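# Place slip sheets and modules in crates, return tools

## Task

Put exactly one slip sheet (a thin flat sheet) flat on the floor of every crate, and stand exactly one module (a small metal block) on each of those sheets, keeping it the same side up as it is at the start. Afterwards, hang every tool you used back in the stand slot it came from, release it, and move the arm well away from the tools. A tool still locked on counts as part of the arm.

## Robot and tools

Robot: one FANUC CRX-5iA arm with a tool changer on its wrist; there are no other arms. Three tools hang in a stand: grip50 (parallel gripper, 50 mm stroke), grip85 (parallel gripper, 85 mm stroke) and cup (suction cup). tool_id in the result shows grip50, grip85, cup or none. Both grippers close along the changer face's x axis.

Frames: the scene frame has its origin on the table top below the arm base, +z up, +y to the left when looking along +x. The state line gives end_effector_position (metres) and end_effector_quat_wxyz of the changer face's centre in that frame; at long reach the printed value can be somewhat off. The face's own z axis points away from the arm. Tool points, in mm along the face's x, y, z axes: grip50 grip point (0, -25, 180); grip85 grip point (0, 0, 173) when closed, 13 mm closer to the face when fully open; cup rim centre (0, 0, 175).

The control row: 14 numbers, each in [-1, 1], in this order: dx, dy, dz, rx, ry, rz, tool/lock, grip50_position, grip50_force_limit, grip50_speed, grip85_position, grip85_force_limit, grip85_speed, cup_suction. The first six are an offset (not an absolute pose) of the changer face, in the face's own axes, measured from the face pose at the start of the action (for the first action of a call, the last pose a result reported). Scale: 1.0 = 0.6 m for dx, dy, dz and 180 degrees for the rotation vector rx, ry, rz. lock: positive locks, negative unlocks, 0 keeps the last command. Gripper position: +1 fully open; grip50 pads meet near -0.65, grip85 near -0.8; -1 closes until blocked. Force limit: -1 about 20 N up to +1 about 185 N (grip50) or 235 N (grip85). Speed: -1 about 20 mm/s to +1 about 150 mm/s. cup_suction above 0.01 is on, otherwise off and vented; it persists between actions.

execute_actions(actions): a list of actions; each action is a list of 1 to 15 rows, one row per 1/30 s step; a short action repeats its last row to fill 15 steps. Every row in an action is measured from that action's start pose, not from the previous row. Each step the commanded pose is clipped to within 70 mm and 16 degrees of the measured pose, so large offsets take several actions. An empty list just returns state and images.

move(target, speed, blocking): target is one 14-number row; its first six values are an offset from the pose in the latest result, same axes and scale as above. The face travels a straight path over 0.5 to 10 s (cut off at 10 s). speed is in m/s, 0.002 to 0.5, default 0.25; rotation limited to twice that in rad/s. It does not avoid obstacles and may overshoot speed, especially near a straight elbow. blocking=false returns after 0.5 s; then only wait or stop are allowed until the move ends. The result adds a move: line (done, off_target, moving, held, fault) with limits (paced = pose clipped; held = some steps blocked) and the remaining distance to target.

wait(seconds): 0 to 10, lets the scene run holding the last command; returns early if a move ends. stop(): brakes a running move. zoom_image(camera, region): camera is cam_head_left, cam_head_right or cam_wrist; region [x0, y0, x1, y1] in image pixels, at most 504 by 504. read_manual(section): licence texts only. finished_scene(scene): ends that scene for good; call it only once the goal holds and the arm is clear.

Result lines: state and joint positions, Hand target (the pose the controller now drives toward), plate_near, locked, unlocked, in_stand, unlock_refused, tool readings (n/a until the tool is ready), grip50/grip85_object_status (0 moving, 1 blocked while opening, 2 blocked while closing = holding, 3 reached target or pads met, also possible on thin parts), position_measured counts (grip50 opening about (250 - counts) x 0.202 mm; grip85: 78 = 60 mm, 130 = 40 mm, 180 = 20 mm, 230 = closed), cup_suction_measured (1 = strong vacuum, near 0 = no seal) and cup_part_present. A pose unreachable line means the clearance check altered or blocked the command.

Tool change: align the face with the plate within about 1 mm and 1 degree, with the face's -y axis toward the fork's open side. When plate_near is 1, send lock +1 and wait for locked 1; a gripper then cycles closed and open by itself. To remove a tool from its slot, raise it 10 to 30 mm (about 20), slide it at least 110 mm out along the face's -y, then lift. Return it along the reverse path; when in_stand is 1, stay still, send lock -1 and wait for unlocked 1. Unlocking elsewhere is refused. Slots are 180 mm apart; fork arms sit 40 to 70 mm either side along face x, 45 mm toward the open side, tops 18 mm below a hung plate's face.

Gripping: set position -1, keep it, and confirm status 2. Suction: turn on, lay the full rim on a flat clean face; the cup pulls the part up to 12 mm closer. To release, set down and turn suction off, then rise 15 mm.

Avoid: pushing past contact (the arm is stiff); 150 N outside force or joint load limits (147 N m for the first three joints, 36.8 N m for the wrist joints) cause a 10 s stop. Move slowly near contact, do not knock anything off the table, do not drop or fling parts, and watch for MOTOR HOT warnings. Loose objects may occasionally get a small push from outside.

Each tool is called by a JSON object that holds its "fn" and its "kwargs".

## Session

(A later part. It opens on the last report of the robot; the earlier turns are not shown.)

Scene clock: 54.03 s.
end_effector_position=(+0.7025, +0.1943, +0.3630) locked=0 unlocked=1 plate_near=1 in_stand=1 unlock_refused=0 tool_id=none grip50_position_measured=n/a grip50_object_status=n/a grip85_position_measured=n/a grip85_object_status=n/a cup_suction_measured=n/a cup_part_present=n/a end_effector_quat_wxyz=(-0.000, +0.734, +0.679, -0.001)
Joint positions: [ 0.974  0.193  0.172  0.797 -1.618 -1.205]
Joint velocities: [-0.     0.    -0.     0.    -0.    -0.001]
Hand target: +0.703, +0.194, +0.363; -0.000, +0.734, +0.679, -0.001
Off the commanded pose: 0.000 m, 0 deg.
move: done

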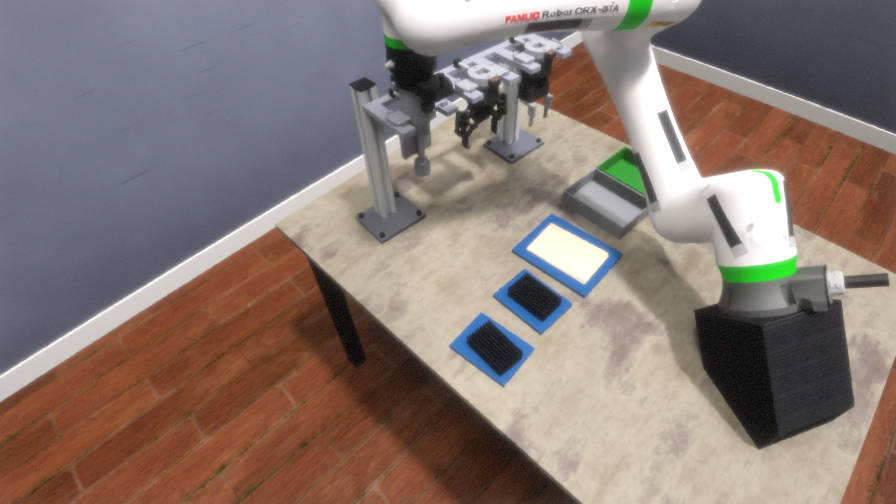

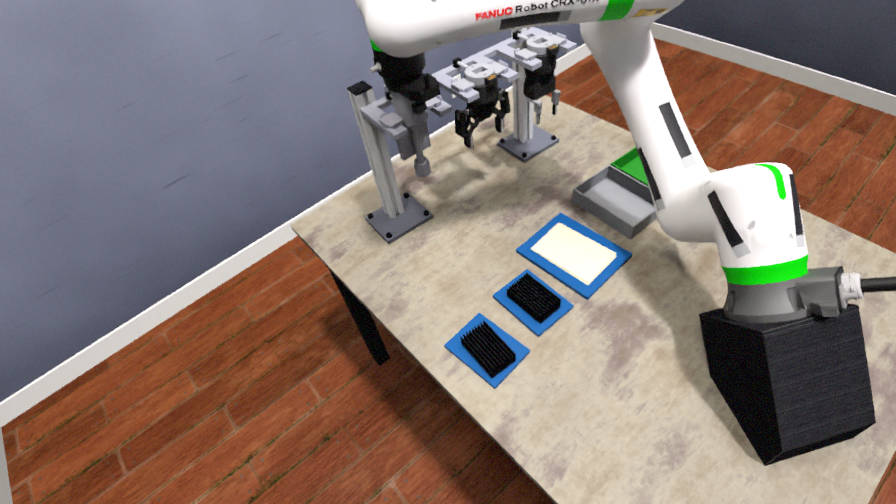

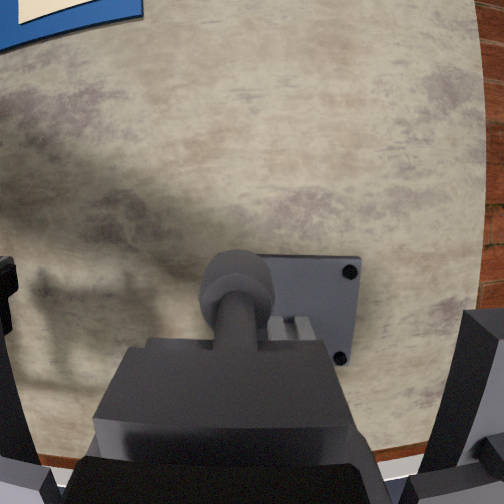

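{"fn": "execute_actions", "kwargs": {"actions": [[[0,0,0,0,0,0,1,1,0,0,1,0,0,0]],[[0,0,0,0,0,0,1,1,0,0,1,0,0,0]],[[0,0,0,0,0,0,1,1,0,0,1,0,0,0]]]}}

{"fn": "move", "kwargs": {"target": [0,0,-0.033,0,0,0,0,1,0,0,1,0,0,0], "speed": 0.05}}

{"fn": "move", "kwargs": {"target": [0,-0.217,0,0,0,0,0,1,0,0,1,0,0,0], "speed": 0.15}}

{"fn": "move", "kwargs": {"target": [-0.335,-0.263,0.1,0,0,-0.024,0,1,0,0,1,0,0,0]}}

Scene clock: 62.73 s.
end_effector_position=(+0.7025, +0.1943, +0.3630) locked=1 unlocked=0 plate_near=1 in_stand=1 unlock_refused=0 tool_id=cup grip50_position_measured=n/a grip50_object_status=n/a grip85_position_measured=n/a grip85_object_status=n/a cup_suction_measured=n/a cup_part_present=n/a end_effector_quat_wxyz=(-0.000, +0.734, +0.679, -0.001)
Joint positions: [ 0.973  0.193  0.172  0.797 -1.618 -1.205]
Joint velocities: [-0.001  0.     0.    -0.001  0.001  0.001]
Hand target: +0.703, +0.194, +0.363; -0.000, +0.734, +0.679, -0.001
Off the commanded pose: 0.000 m, 0 deg.

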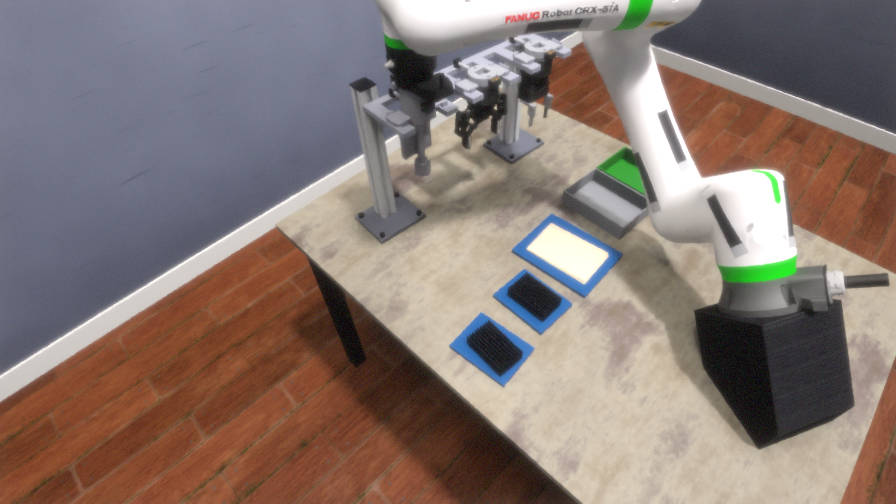

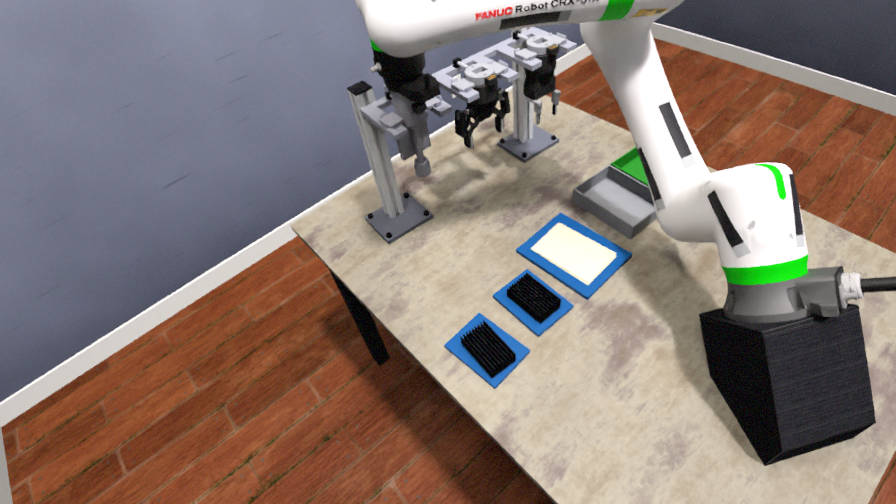

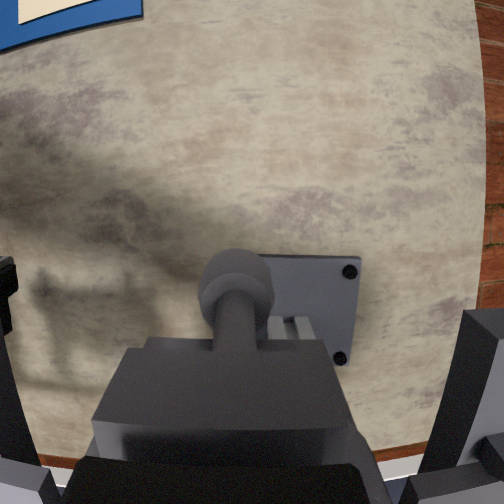

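Scene clock: 63.47 s.
end_effector_position=(+0.7025, +0.1942, +0.3827) locked=1 unlocked=0 plate_near=1 in_stand=0 unlock_refused=0 tool_id=cup grip50_position_measured=n/a grip50_object_status=n/a grip85_position_measured=n/a grip85_object_status=n/a cup_suction_measured=0.01 cup_part_present=0 end_effector_quat_wxyz=(-0.000, +0.734, +0.679, -0.001)
Joint positions: [ 1.001  0.197  0.209  0.797 -1.661 -1.201]
Joint velocities: [ 0.001 -0.     0.    -0.     0.     0.   ]
Hand target: +0.703, +0.194, +0.383; -0.000, +0.734, +0.679, -0.001
Off the commanded pose: 0.000 m, 0 deg.
move: done

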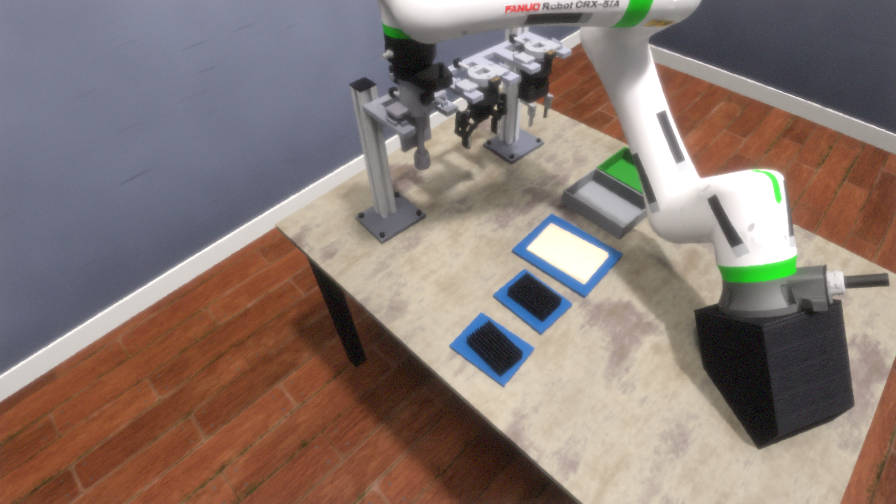

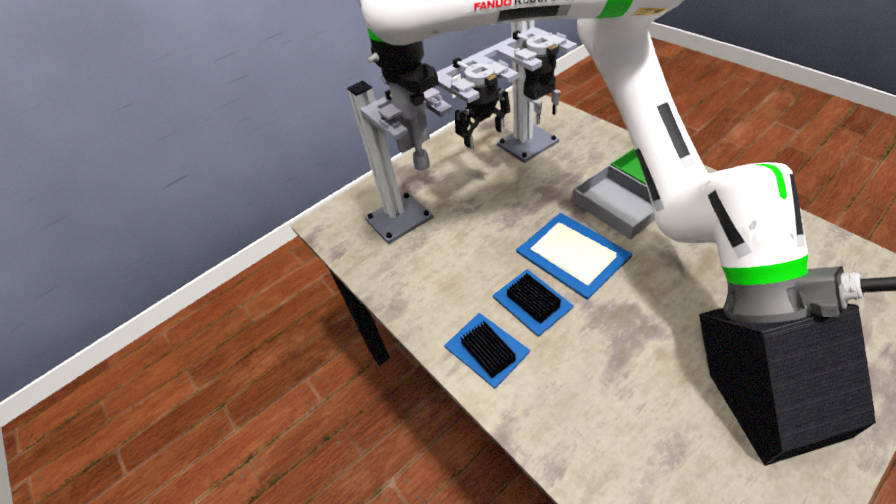

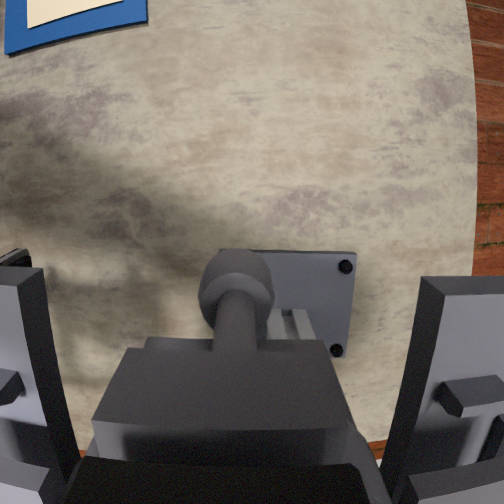

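Scene clock: 64.70 s.
end_effector_position=(+0.5730, +0.2039, +0.3828) locked=1 unlocked=0 plate_near=1 in_stand=0 unlock_refused=0 tool_id=cup grip50_position_measured=n/a grip50_object_status=n/a grip85_position_measured=n/a grip85_object_status=n/a cup_suction_measured=0.01 cup_part_present=0 end_effector_quat_wxyz=(-0.000, +0.734, +0.679, -0.001)
Joint positions: [ 1.2    0.034 -0.156  0.755 -1.655 -1.484]
Joint velocities: [ 0.001 -0.     0.    -0.     0.001 -0.001]
Hand target: +0.573, +0.204, +0.383; -0.000, +0.734, +0.679, -0.001
Off the commanded pose: 0.000 m, 0 deg.
move: done

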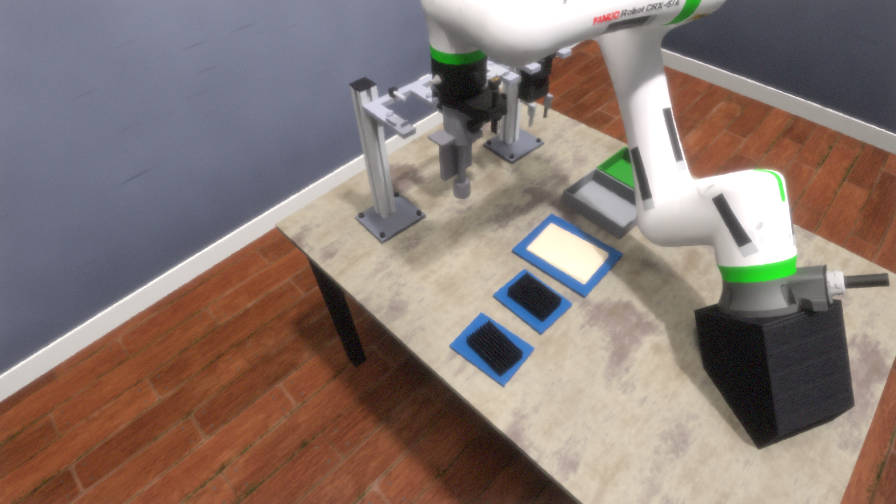

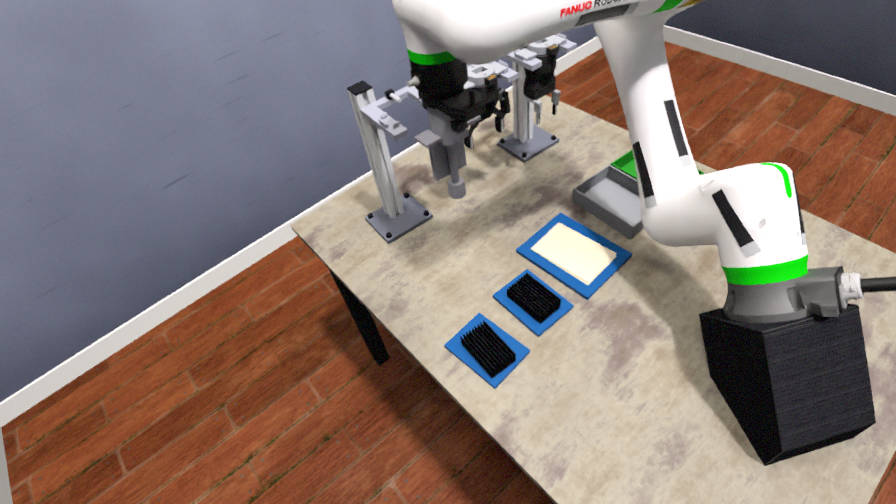

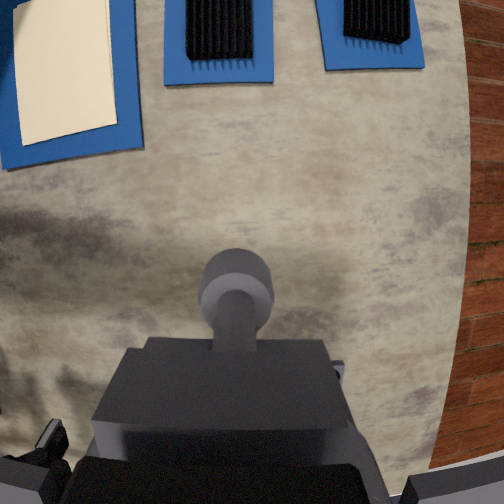

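Scene clock: 66.33 s.
end_effector_position=(+0.4009, +0.0153, +0.3226) locked=1 unlocked=0 plate_near=1 in_stand=0 unlock_refused=0 tool_id=cup grip50_position_measured=n/a grip50_object_status=n/a grip85_position_measured=n/a grip85_object_status=n/a cup_suction_measured=0.01 cup_part_present=0 end_effector_quat_wxyz=(-0.001, +0.708, +0.707, -0.000)
Joint positions: [ 1.61  -0.651 -0.807  0.615 -1.939 -1.707]
Joint velocities: [ 0.001  0.    -0.    -0.    -0.001 -0.   ]
Hand target: +0.401, +0.015, +0.323; -0.001, +0.708, +0.707, -0.000
Off the commanded pose: 0.001 m, 0 deg.
move: done

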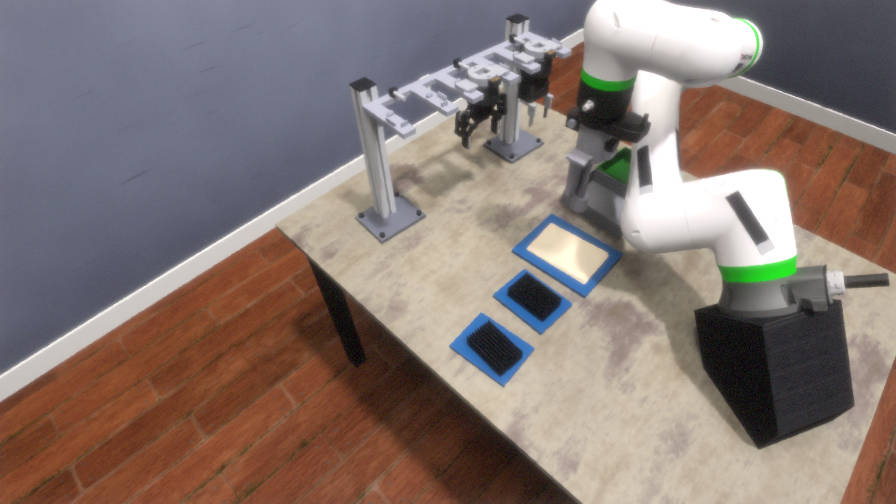

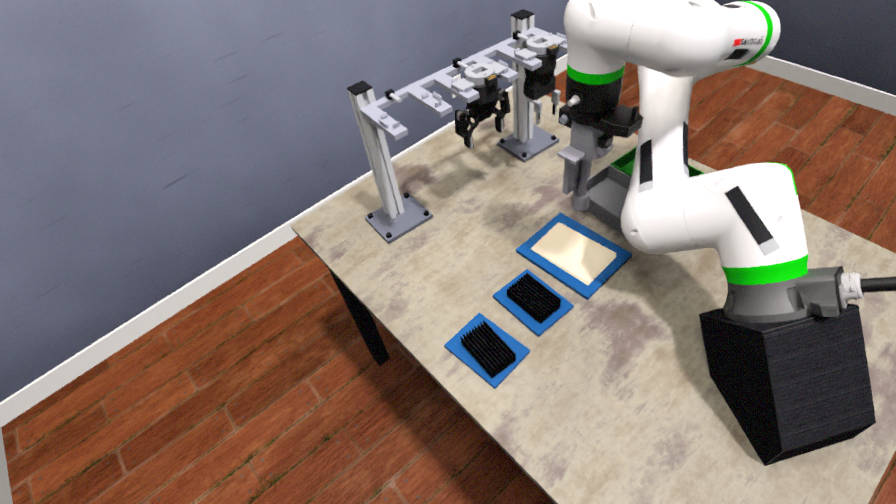

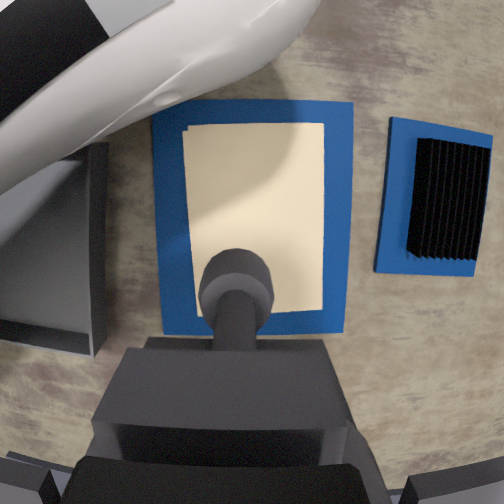

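{"fn": "move", "kwargs": {"target": [0.021,0.006,0.17,0,0,0,0,1,0,0,1,0,0,1]}}

Scene clock: 69.77 s.
end_effector_position=(+0.4043, +0.0282, +0.2209) locked=1 unlocked=0 plate_near=1 in_stand=0 unlock_refused=0 tool_id=cup grip50_position_measured=n/a grip50_object_status=n/a grip85_position_measured=n/a grip85_object_status=n/a cup_suction_measured=0.01 cup_part_present=0 end_effector_quat_wxyz=(-0.000, +0.708, +0.707, -0.000)
Joint positions: [ 1.208 -0.586 -0.976  0.751 -1.514 -1.551]
Joint velocities: [ 0.001 -0.001  0.     0.     0.    -0.   ]
Hand target: +0.404, +0.028, +0.221; -0.000, +0.708, +0.707, -0.000
Off the commanded pose: 0.000 m, 0 deg.
move: done

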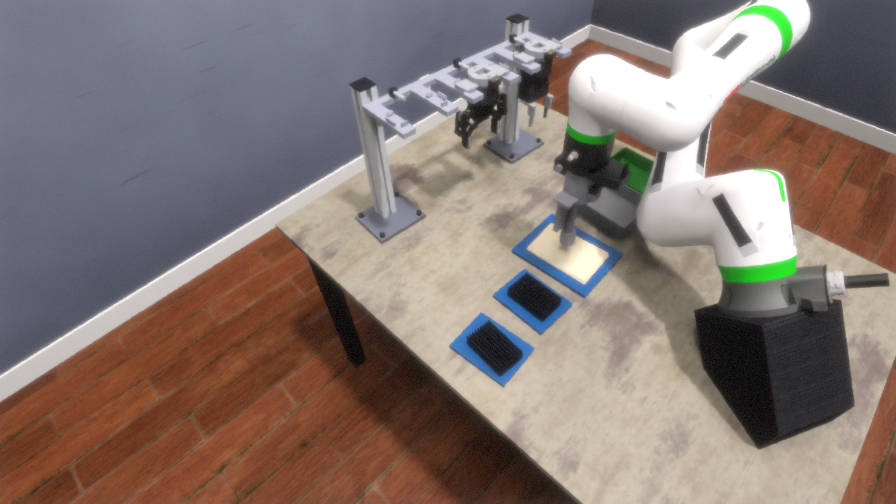

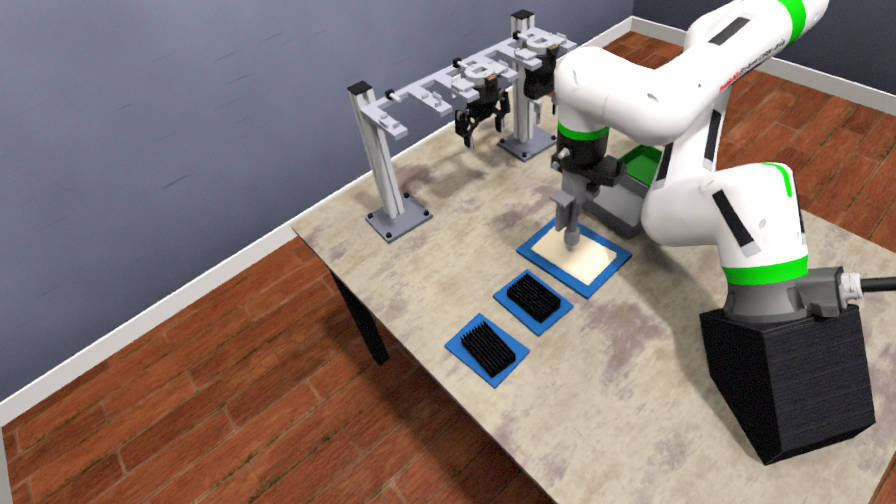

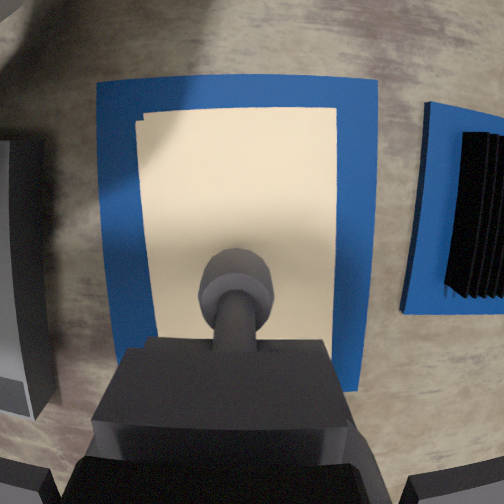

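Good. Descend.

{"fn": "move", "kwargs": {"target": [0,0,0.062,0,0,0,0,1,0,0,1,0,0,1], "speed": 0.04}}

Scene clock: 74.50 s.
end_effector_position=(+0.4043, +0.0283, +0.1837) locked=1 unlocked=0 plate_near=1 in_stand=0 unlock_refused=0 tool_id=cup grip50_position_measured=n/a grip50_object_status=n/a grip85_position_measured=n/a grip85_object_status=n/a cup_suction_measured=0.89 cup_part_present=1 end_effector_quat_wxyz=(+0.000, +0.707, +0.707, -0.000)
Joint positions: [ 1.058 -0.544 -1.028  0.811 -1.352 -1.52 ]
Joint velocities: [-0.002  0.001  0.     0.     0.001  0.   ]
Hand target: +0.404, +0.028, +0.184; +0.000, +0.707, +0.707, -0.000
Off the commanded pose: 0.000 m, 0 deg.
move: done

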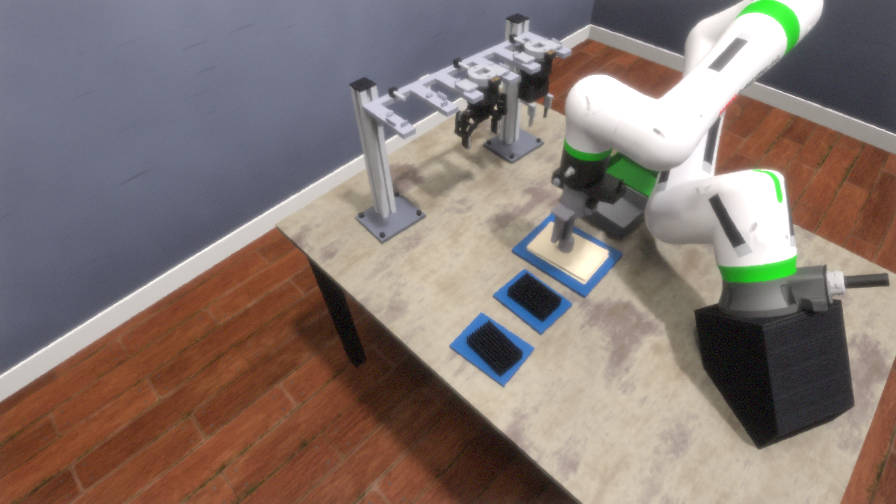

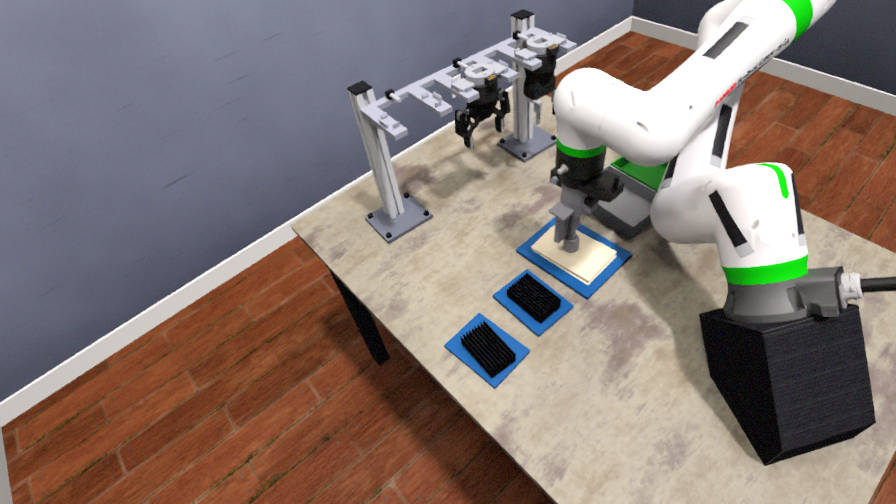

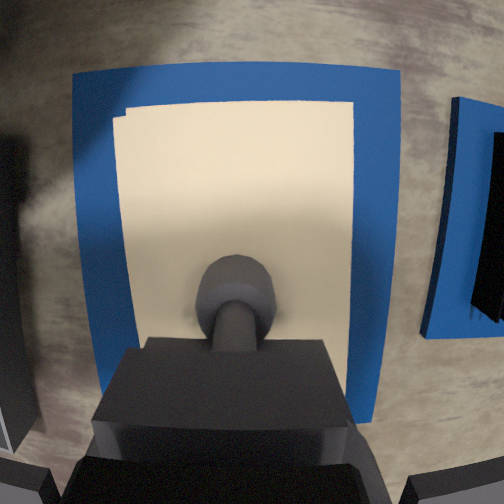

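{"fn": "move", "kwargs": {"target": [0,0,-0.17,0,0,0,0,1,0,0,1,0,0,1], "speed": 0.15}}

{"fn": "move", "kwargs": {"target": [-0.32,0.035,-0.1,0,0,0,0,1,0,0,1,0,0,1], "speed": 0.15}}

Scene clock: 78.67 s.
end_effector_position=(+0.4044, +0.0280, +0.2855) locked=1 unlocked=0 plate_near=1 in_stand=0 unlock_refused=0 tool_id=cup grip50_position_measured=n/a grip50_object_status=n/a grip85_position_measured=n/a grip85_object_status=n/a cup_suction_measured=0.91 cup_part_present=1 end_effector_quat_wxyz=(-0.000, +0.708, +0.707, -0.000)
Joint positions: [ 1.45  -0.613 -0.867  0.668 -1.767 -1.637]
Joint velocities: [ 0.001 -0.001  0.    -0.     0.    -0.   ]
Hand target: +0.404, +0.028, +0.286; -0.000, +0.708, +0.707, -0.000
Off the commanded pose: 0.000 m, 0 deg.
move: done

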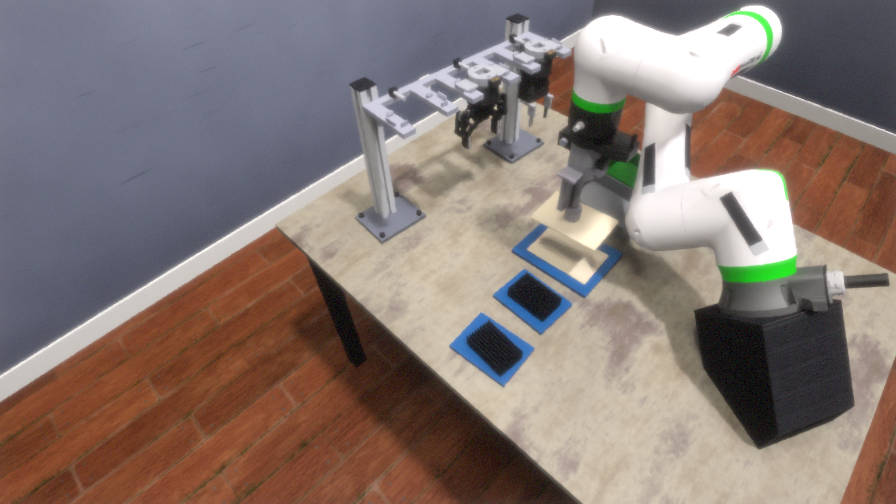

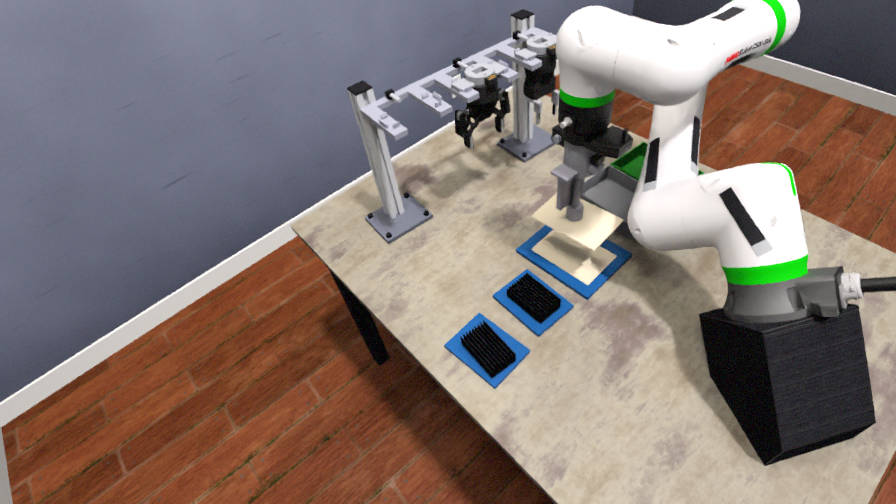

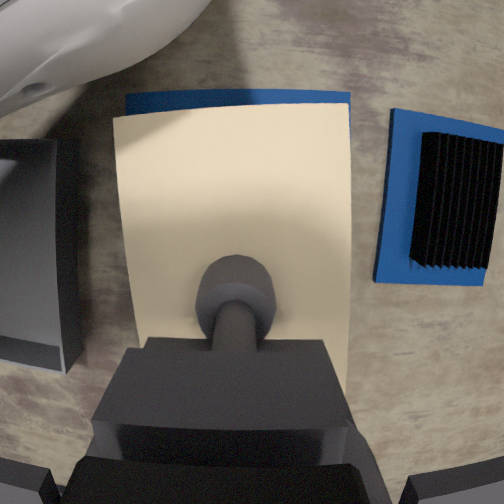

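Scene clock: 90.07 s.
end_effector_position=(+0.4338, -0.1365, +0.3319) locked=1 unlocked=0 plate_near=1 in_stand=0 unlock_refused=0 tool_id=cup grip50_position_measured=n/a grip50_object_status=n/a grip85_position_measured=n/a grip85_object_status=n/a cup_suction_measured=0.91 cup_part_present=1 end_effector_quat_wxyz=(-0.001, +0.704, +0.708, -0.046)
Joint positions: [ 1.893 -1.01  -0.694  0.561 -2.54  -1.728]
Joint velocities: [-0.001  0.     0.     0.    -0.     0.   ]
Hand target: +0.434, -0.136, +0.332; -0.001, +0.704, +0.708, -0.046
Off the commanded pose: 0.032 m, 5 deg.
FORCE FAULT: contact force on the arm reached its limit, and the arm stopped for 10 seconds. The contact can be on any part of the arm, not only on its tool. That time counts as 20 of the actions that you can send in this scene. The arm's remaining commands of this call were not run. The arm holds still and accepts commands again. Move the arm away from the contact; if what it grips holds it there, let go first. Pushing or pulling that hard again can fault the arm again.
move: fault

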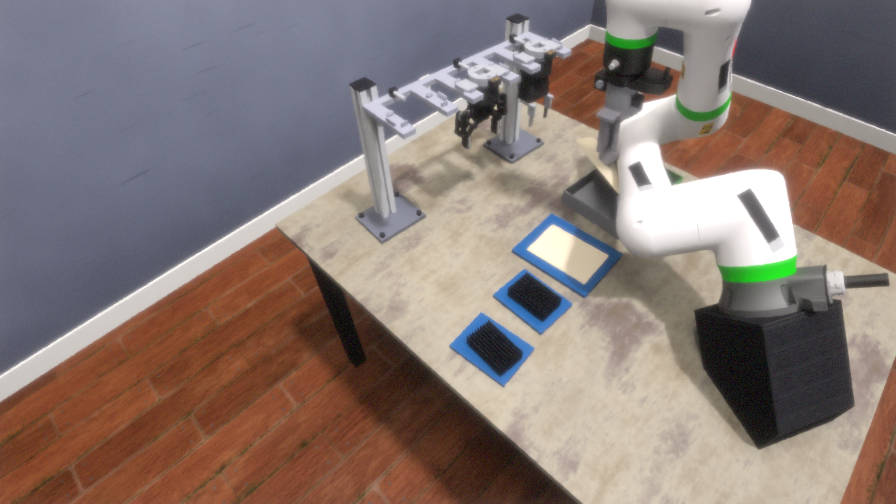

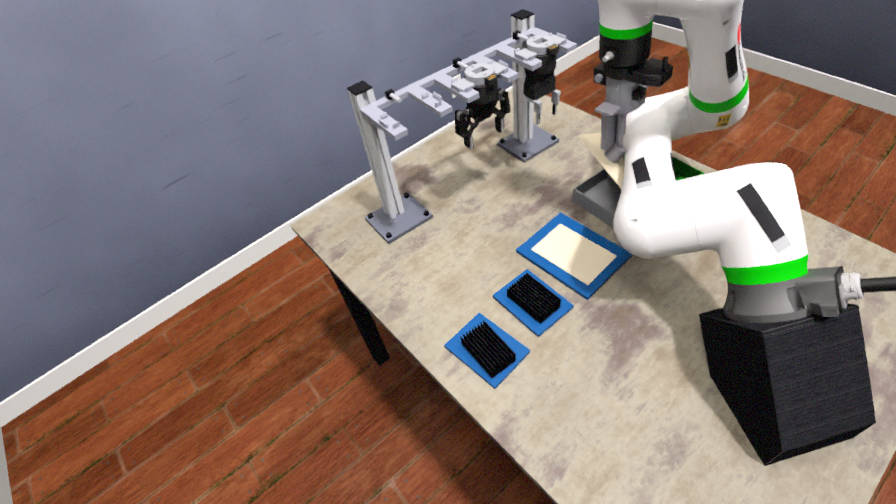

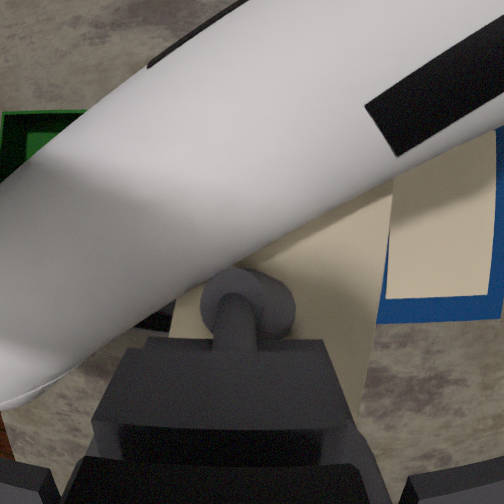

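{"fn": "move", "kwargs": {"target": [0.2,0.03,0.07,-0.021,0.021,0.002,0,1,0,0,1,0,0,1], "speed": 0.08}}

{"fn": "move", "kwargs": {"target": [0,0,0.07,0,0,0,0,1,0,0,1,0,0,1], "speed": 0.08}}

Scene clock: 96.97 s.
end_effector_position=(+0.4476, -0.0191, +0.2823) locked=1 unlocked=0 plate_near=1 in_stand=0 unlock_refused=0 tool_id=cup grip50_position_measured=n/a grip50_object_status=n/a grip85_position_measured=n/a grip85_object_status=n/a cup_suction_measured=0.91 cup_part_present=1 end_effector_quat_wxyz=(-0.000, +0.707, +0.707, +0.001)
Joint positions: [ 1.253 -0.676 -0.818  0.747 -1.723 -1.413]
Joint velocities: [ 0.    -0.    -0.     0.001  0.001  0.002]
Hand target: +0.448, -0.019, +0.282; -0.000, +0.707, +0.707, +0.001
Off the commanded pose: 0.001 m, 0 deg.
move: done

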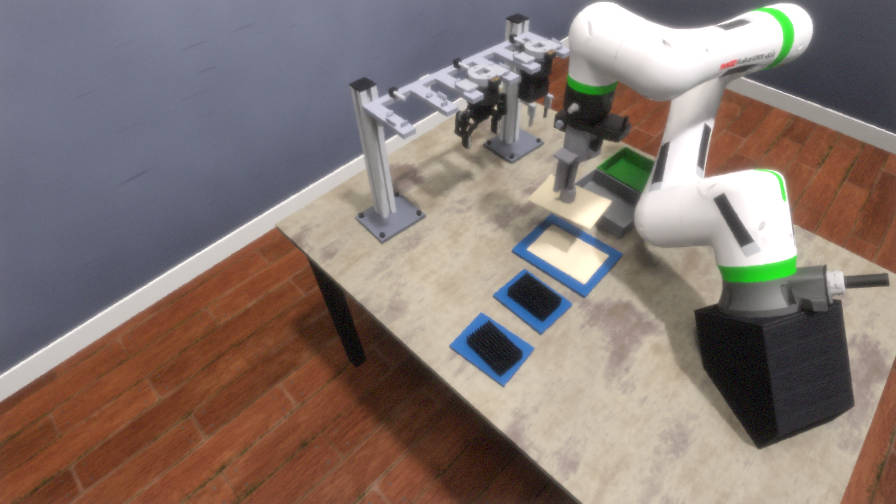

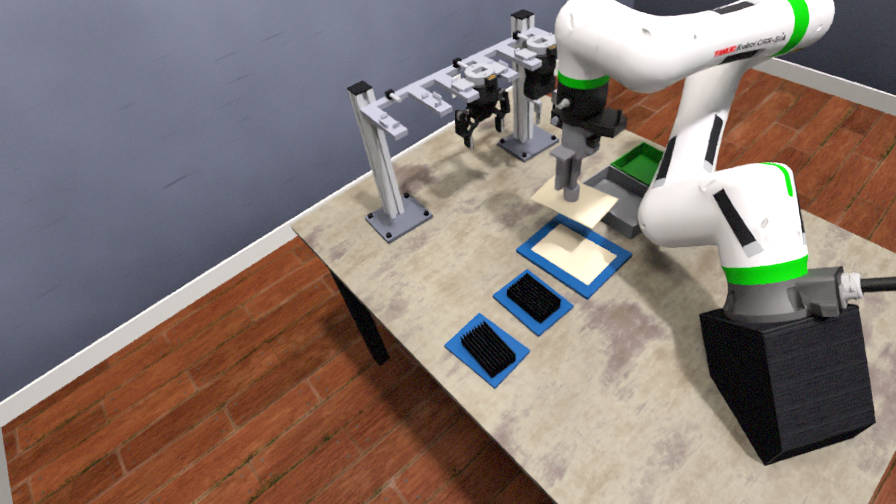

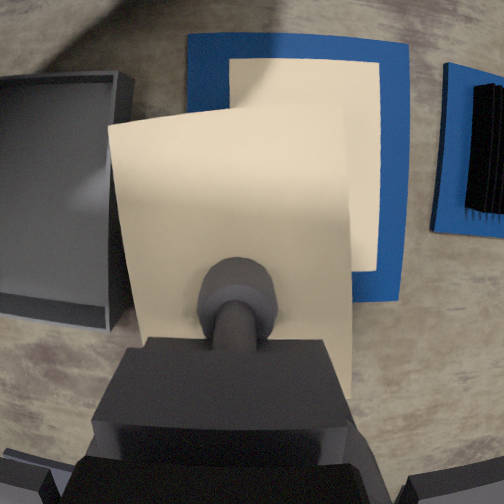

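Scene clock: 97.83 s.
end_effector_position=(+0.4476, -0.0189, +0.2404) locked=1 unlocked=0 plate_near=1 in_stand=0 unlock_refused=0 tool_id=cup grip50_position_measured=n/a grip50_object_status=n/a grip85_position_measured=n/a grip85_object_status=n/a cup_suction_measured=0.91 cup_part_present=1 end_effector_quat_wxyz=(-0.000, +0.707, +0.707, +0.001)
Joint positions: [ 1.08  -0.655 -0.883  0.784 -1.543 -1.35 ]
Joint velocities: [ 0.001  0.     0.    -0.     0.    -0.   ]
Hand target: +0.448, -0.019, +0.240; -0.000, +0.707, +0.707, +0.001
Off the commanded pose: 0.000 m, 0 deg.
move: done

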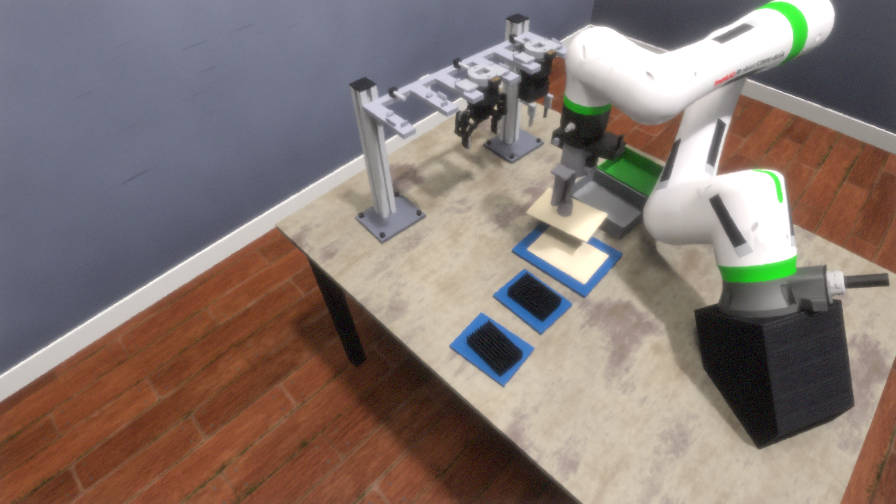

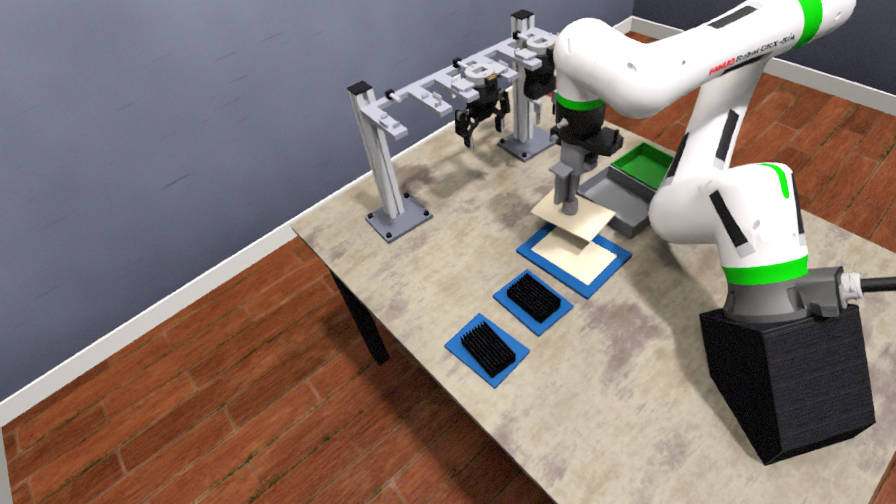

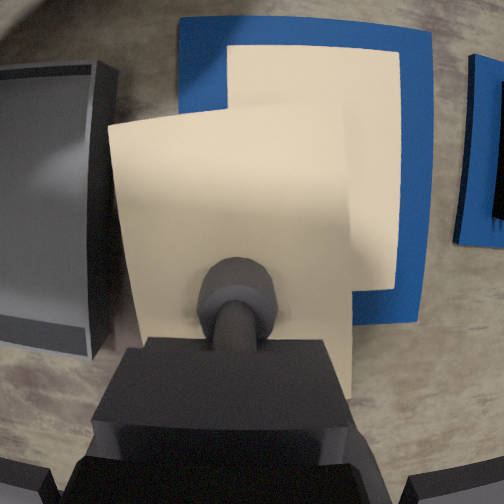

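{"fn": "move", "kwargs": {"target": [-0.14,0,0.015,0,0,0,0,1,0,0,1,0,0,1], "speed": 0.08}}

Scene clock: 103.03 s.
end_effector_position=(+0.4477, -0.1031, +0.2311) locked=1 unlocked=0 plate_near=1 in_stand=0 unlock_refused=0 tool_id=cup grip50_position_measured=n/a grip50_object_status=n/a grip85_position_measured=n/a grip85_object_status=n/a cup_suction_measured=0.91 cup_part_present=1 end_effector_quat_wxyz=(-0.000, +0.707, +0.707, +0.001)
Joint positions: [ 0.892 -0.837 -0.9    0.802 -1.526 -1.102]
Joint velocities: [ 0.     0.     0.    -0.004 -0.002  0.   ]
Hand target: +0.448, -0.103, +0.231; -0.000, +0.707, +0.707, +0.001
Off the commanded pose: 0.000 m, 0 deg.
move: done

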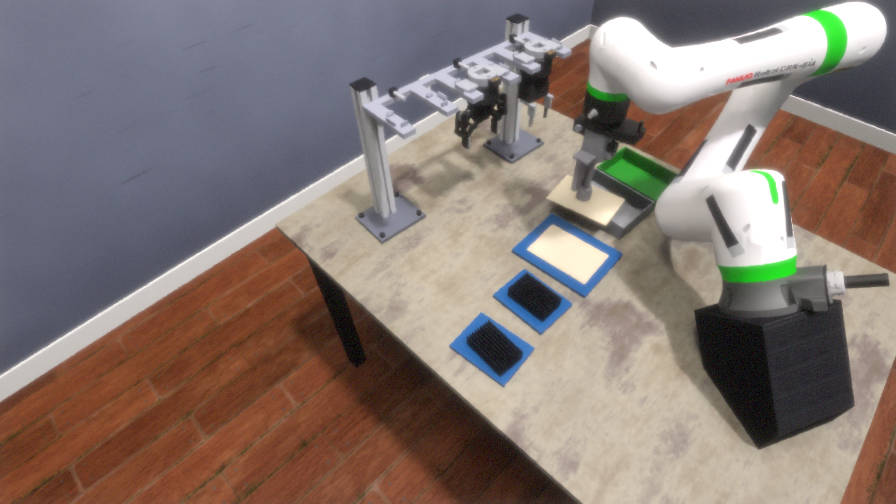

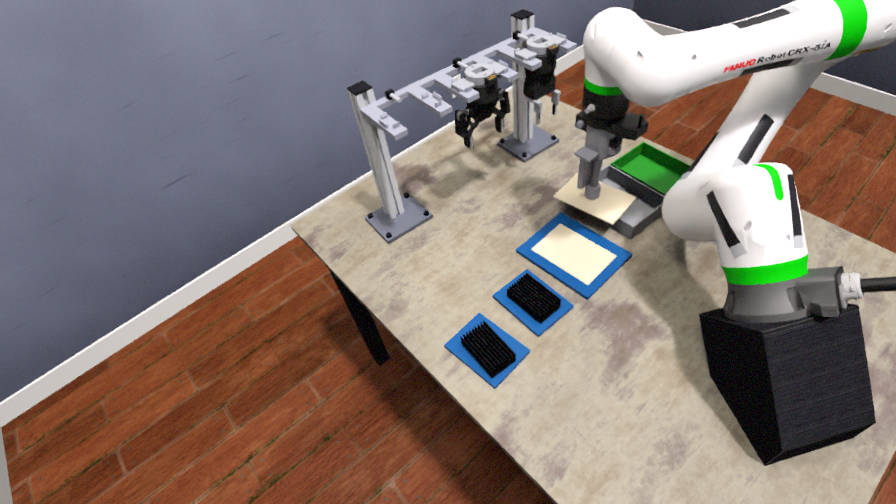

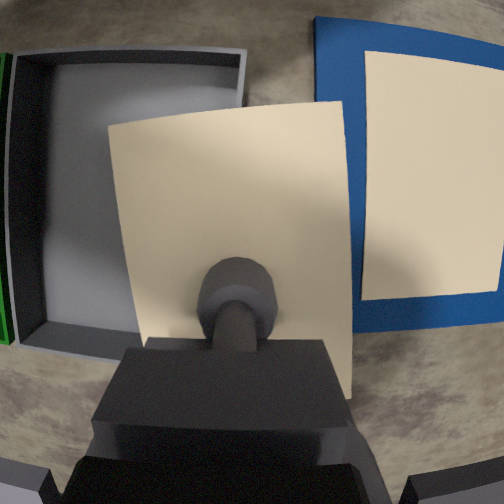

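{"fn": "move", "kwargs": {"target": [-0.105,-0.04,0,0,0,0.035,0,1,0,0,1,0,0,1], "speed": 0.08}}

Scene clock: 107.40 s.
end_effector_position=(+0.4236, -0.1662, +0.2308) locked=1 unlocked=0 plate_near=1 in_stand=0 unlock_refused=0 tool_id=cup grip50_position_measured=n/a grip50_object_status=n/a grip85_position_measured=n/a grip85_object_status=n/a cup_suction_measured=0.91 cup_part_present=1 end_effector_quat_wxyz=(-0.000, +0.745, +0.667, +0.001)
Joint positions: [ 0.795 -1.01  -0.923  0.796 -1.562 -1.037]
Joint velocities: [-0.002 -0.     0.    -0.     0.002  0.001]
Hand target: +0.424, -0.166, +0.231; -0.000, +0.745, +0.667, +0.001
Off the commanded pose: 0.000 m, 0 deg.
move: done

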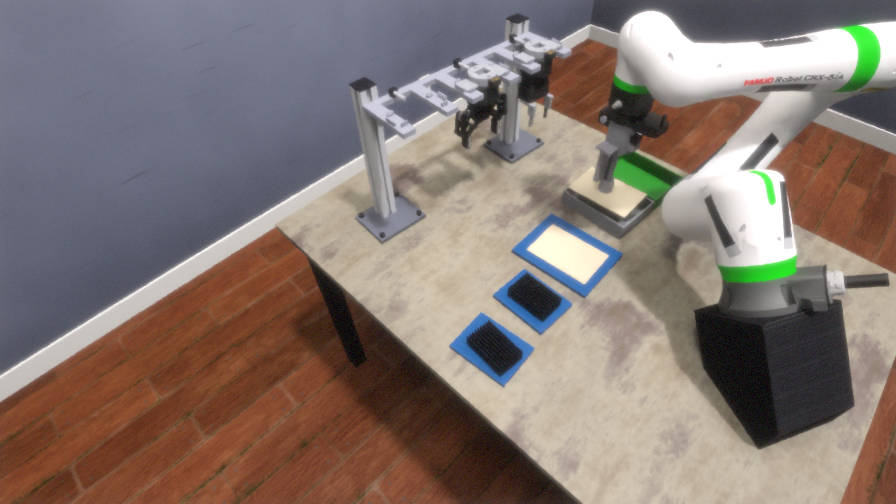

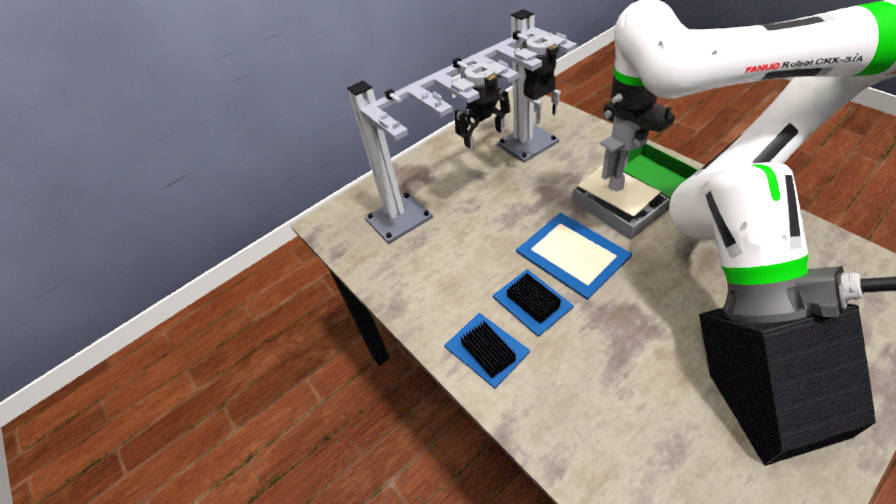

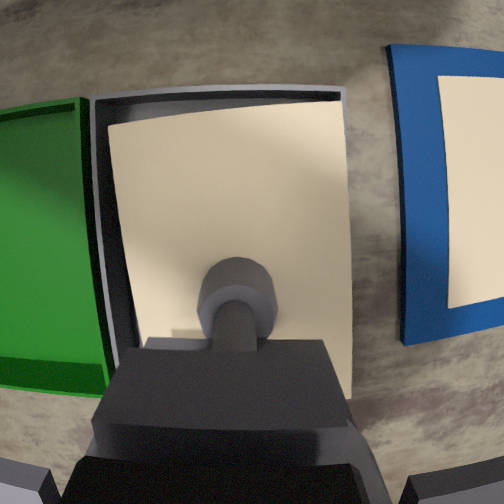

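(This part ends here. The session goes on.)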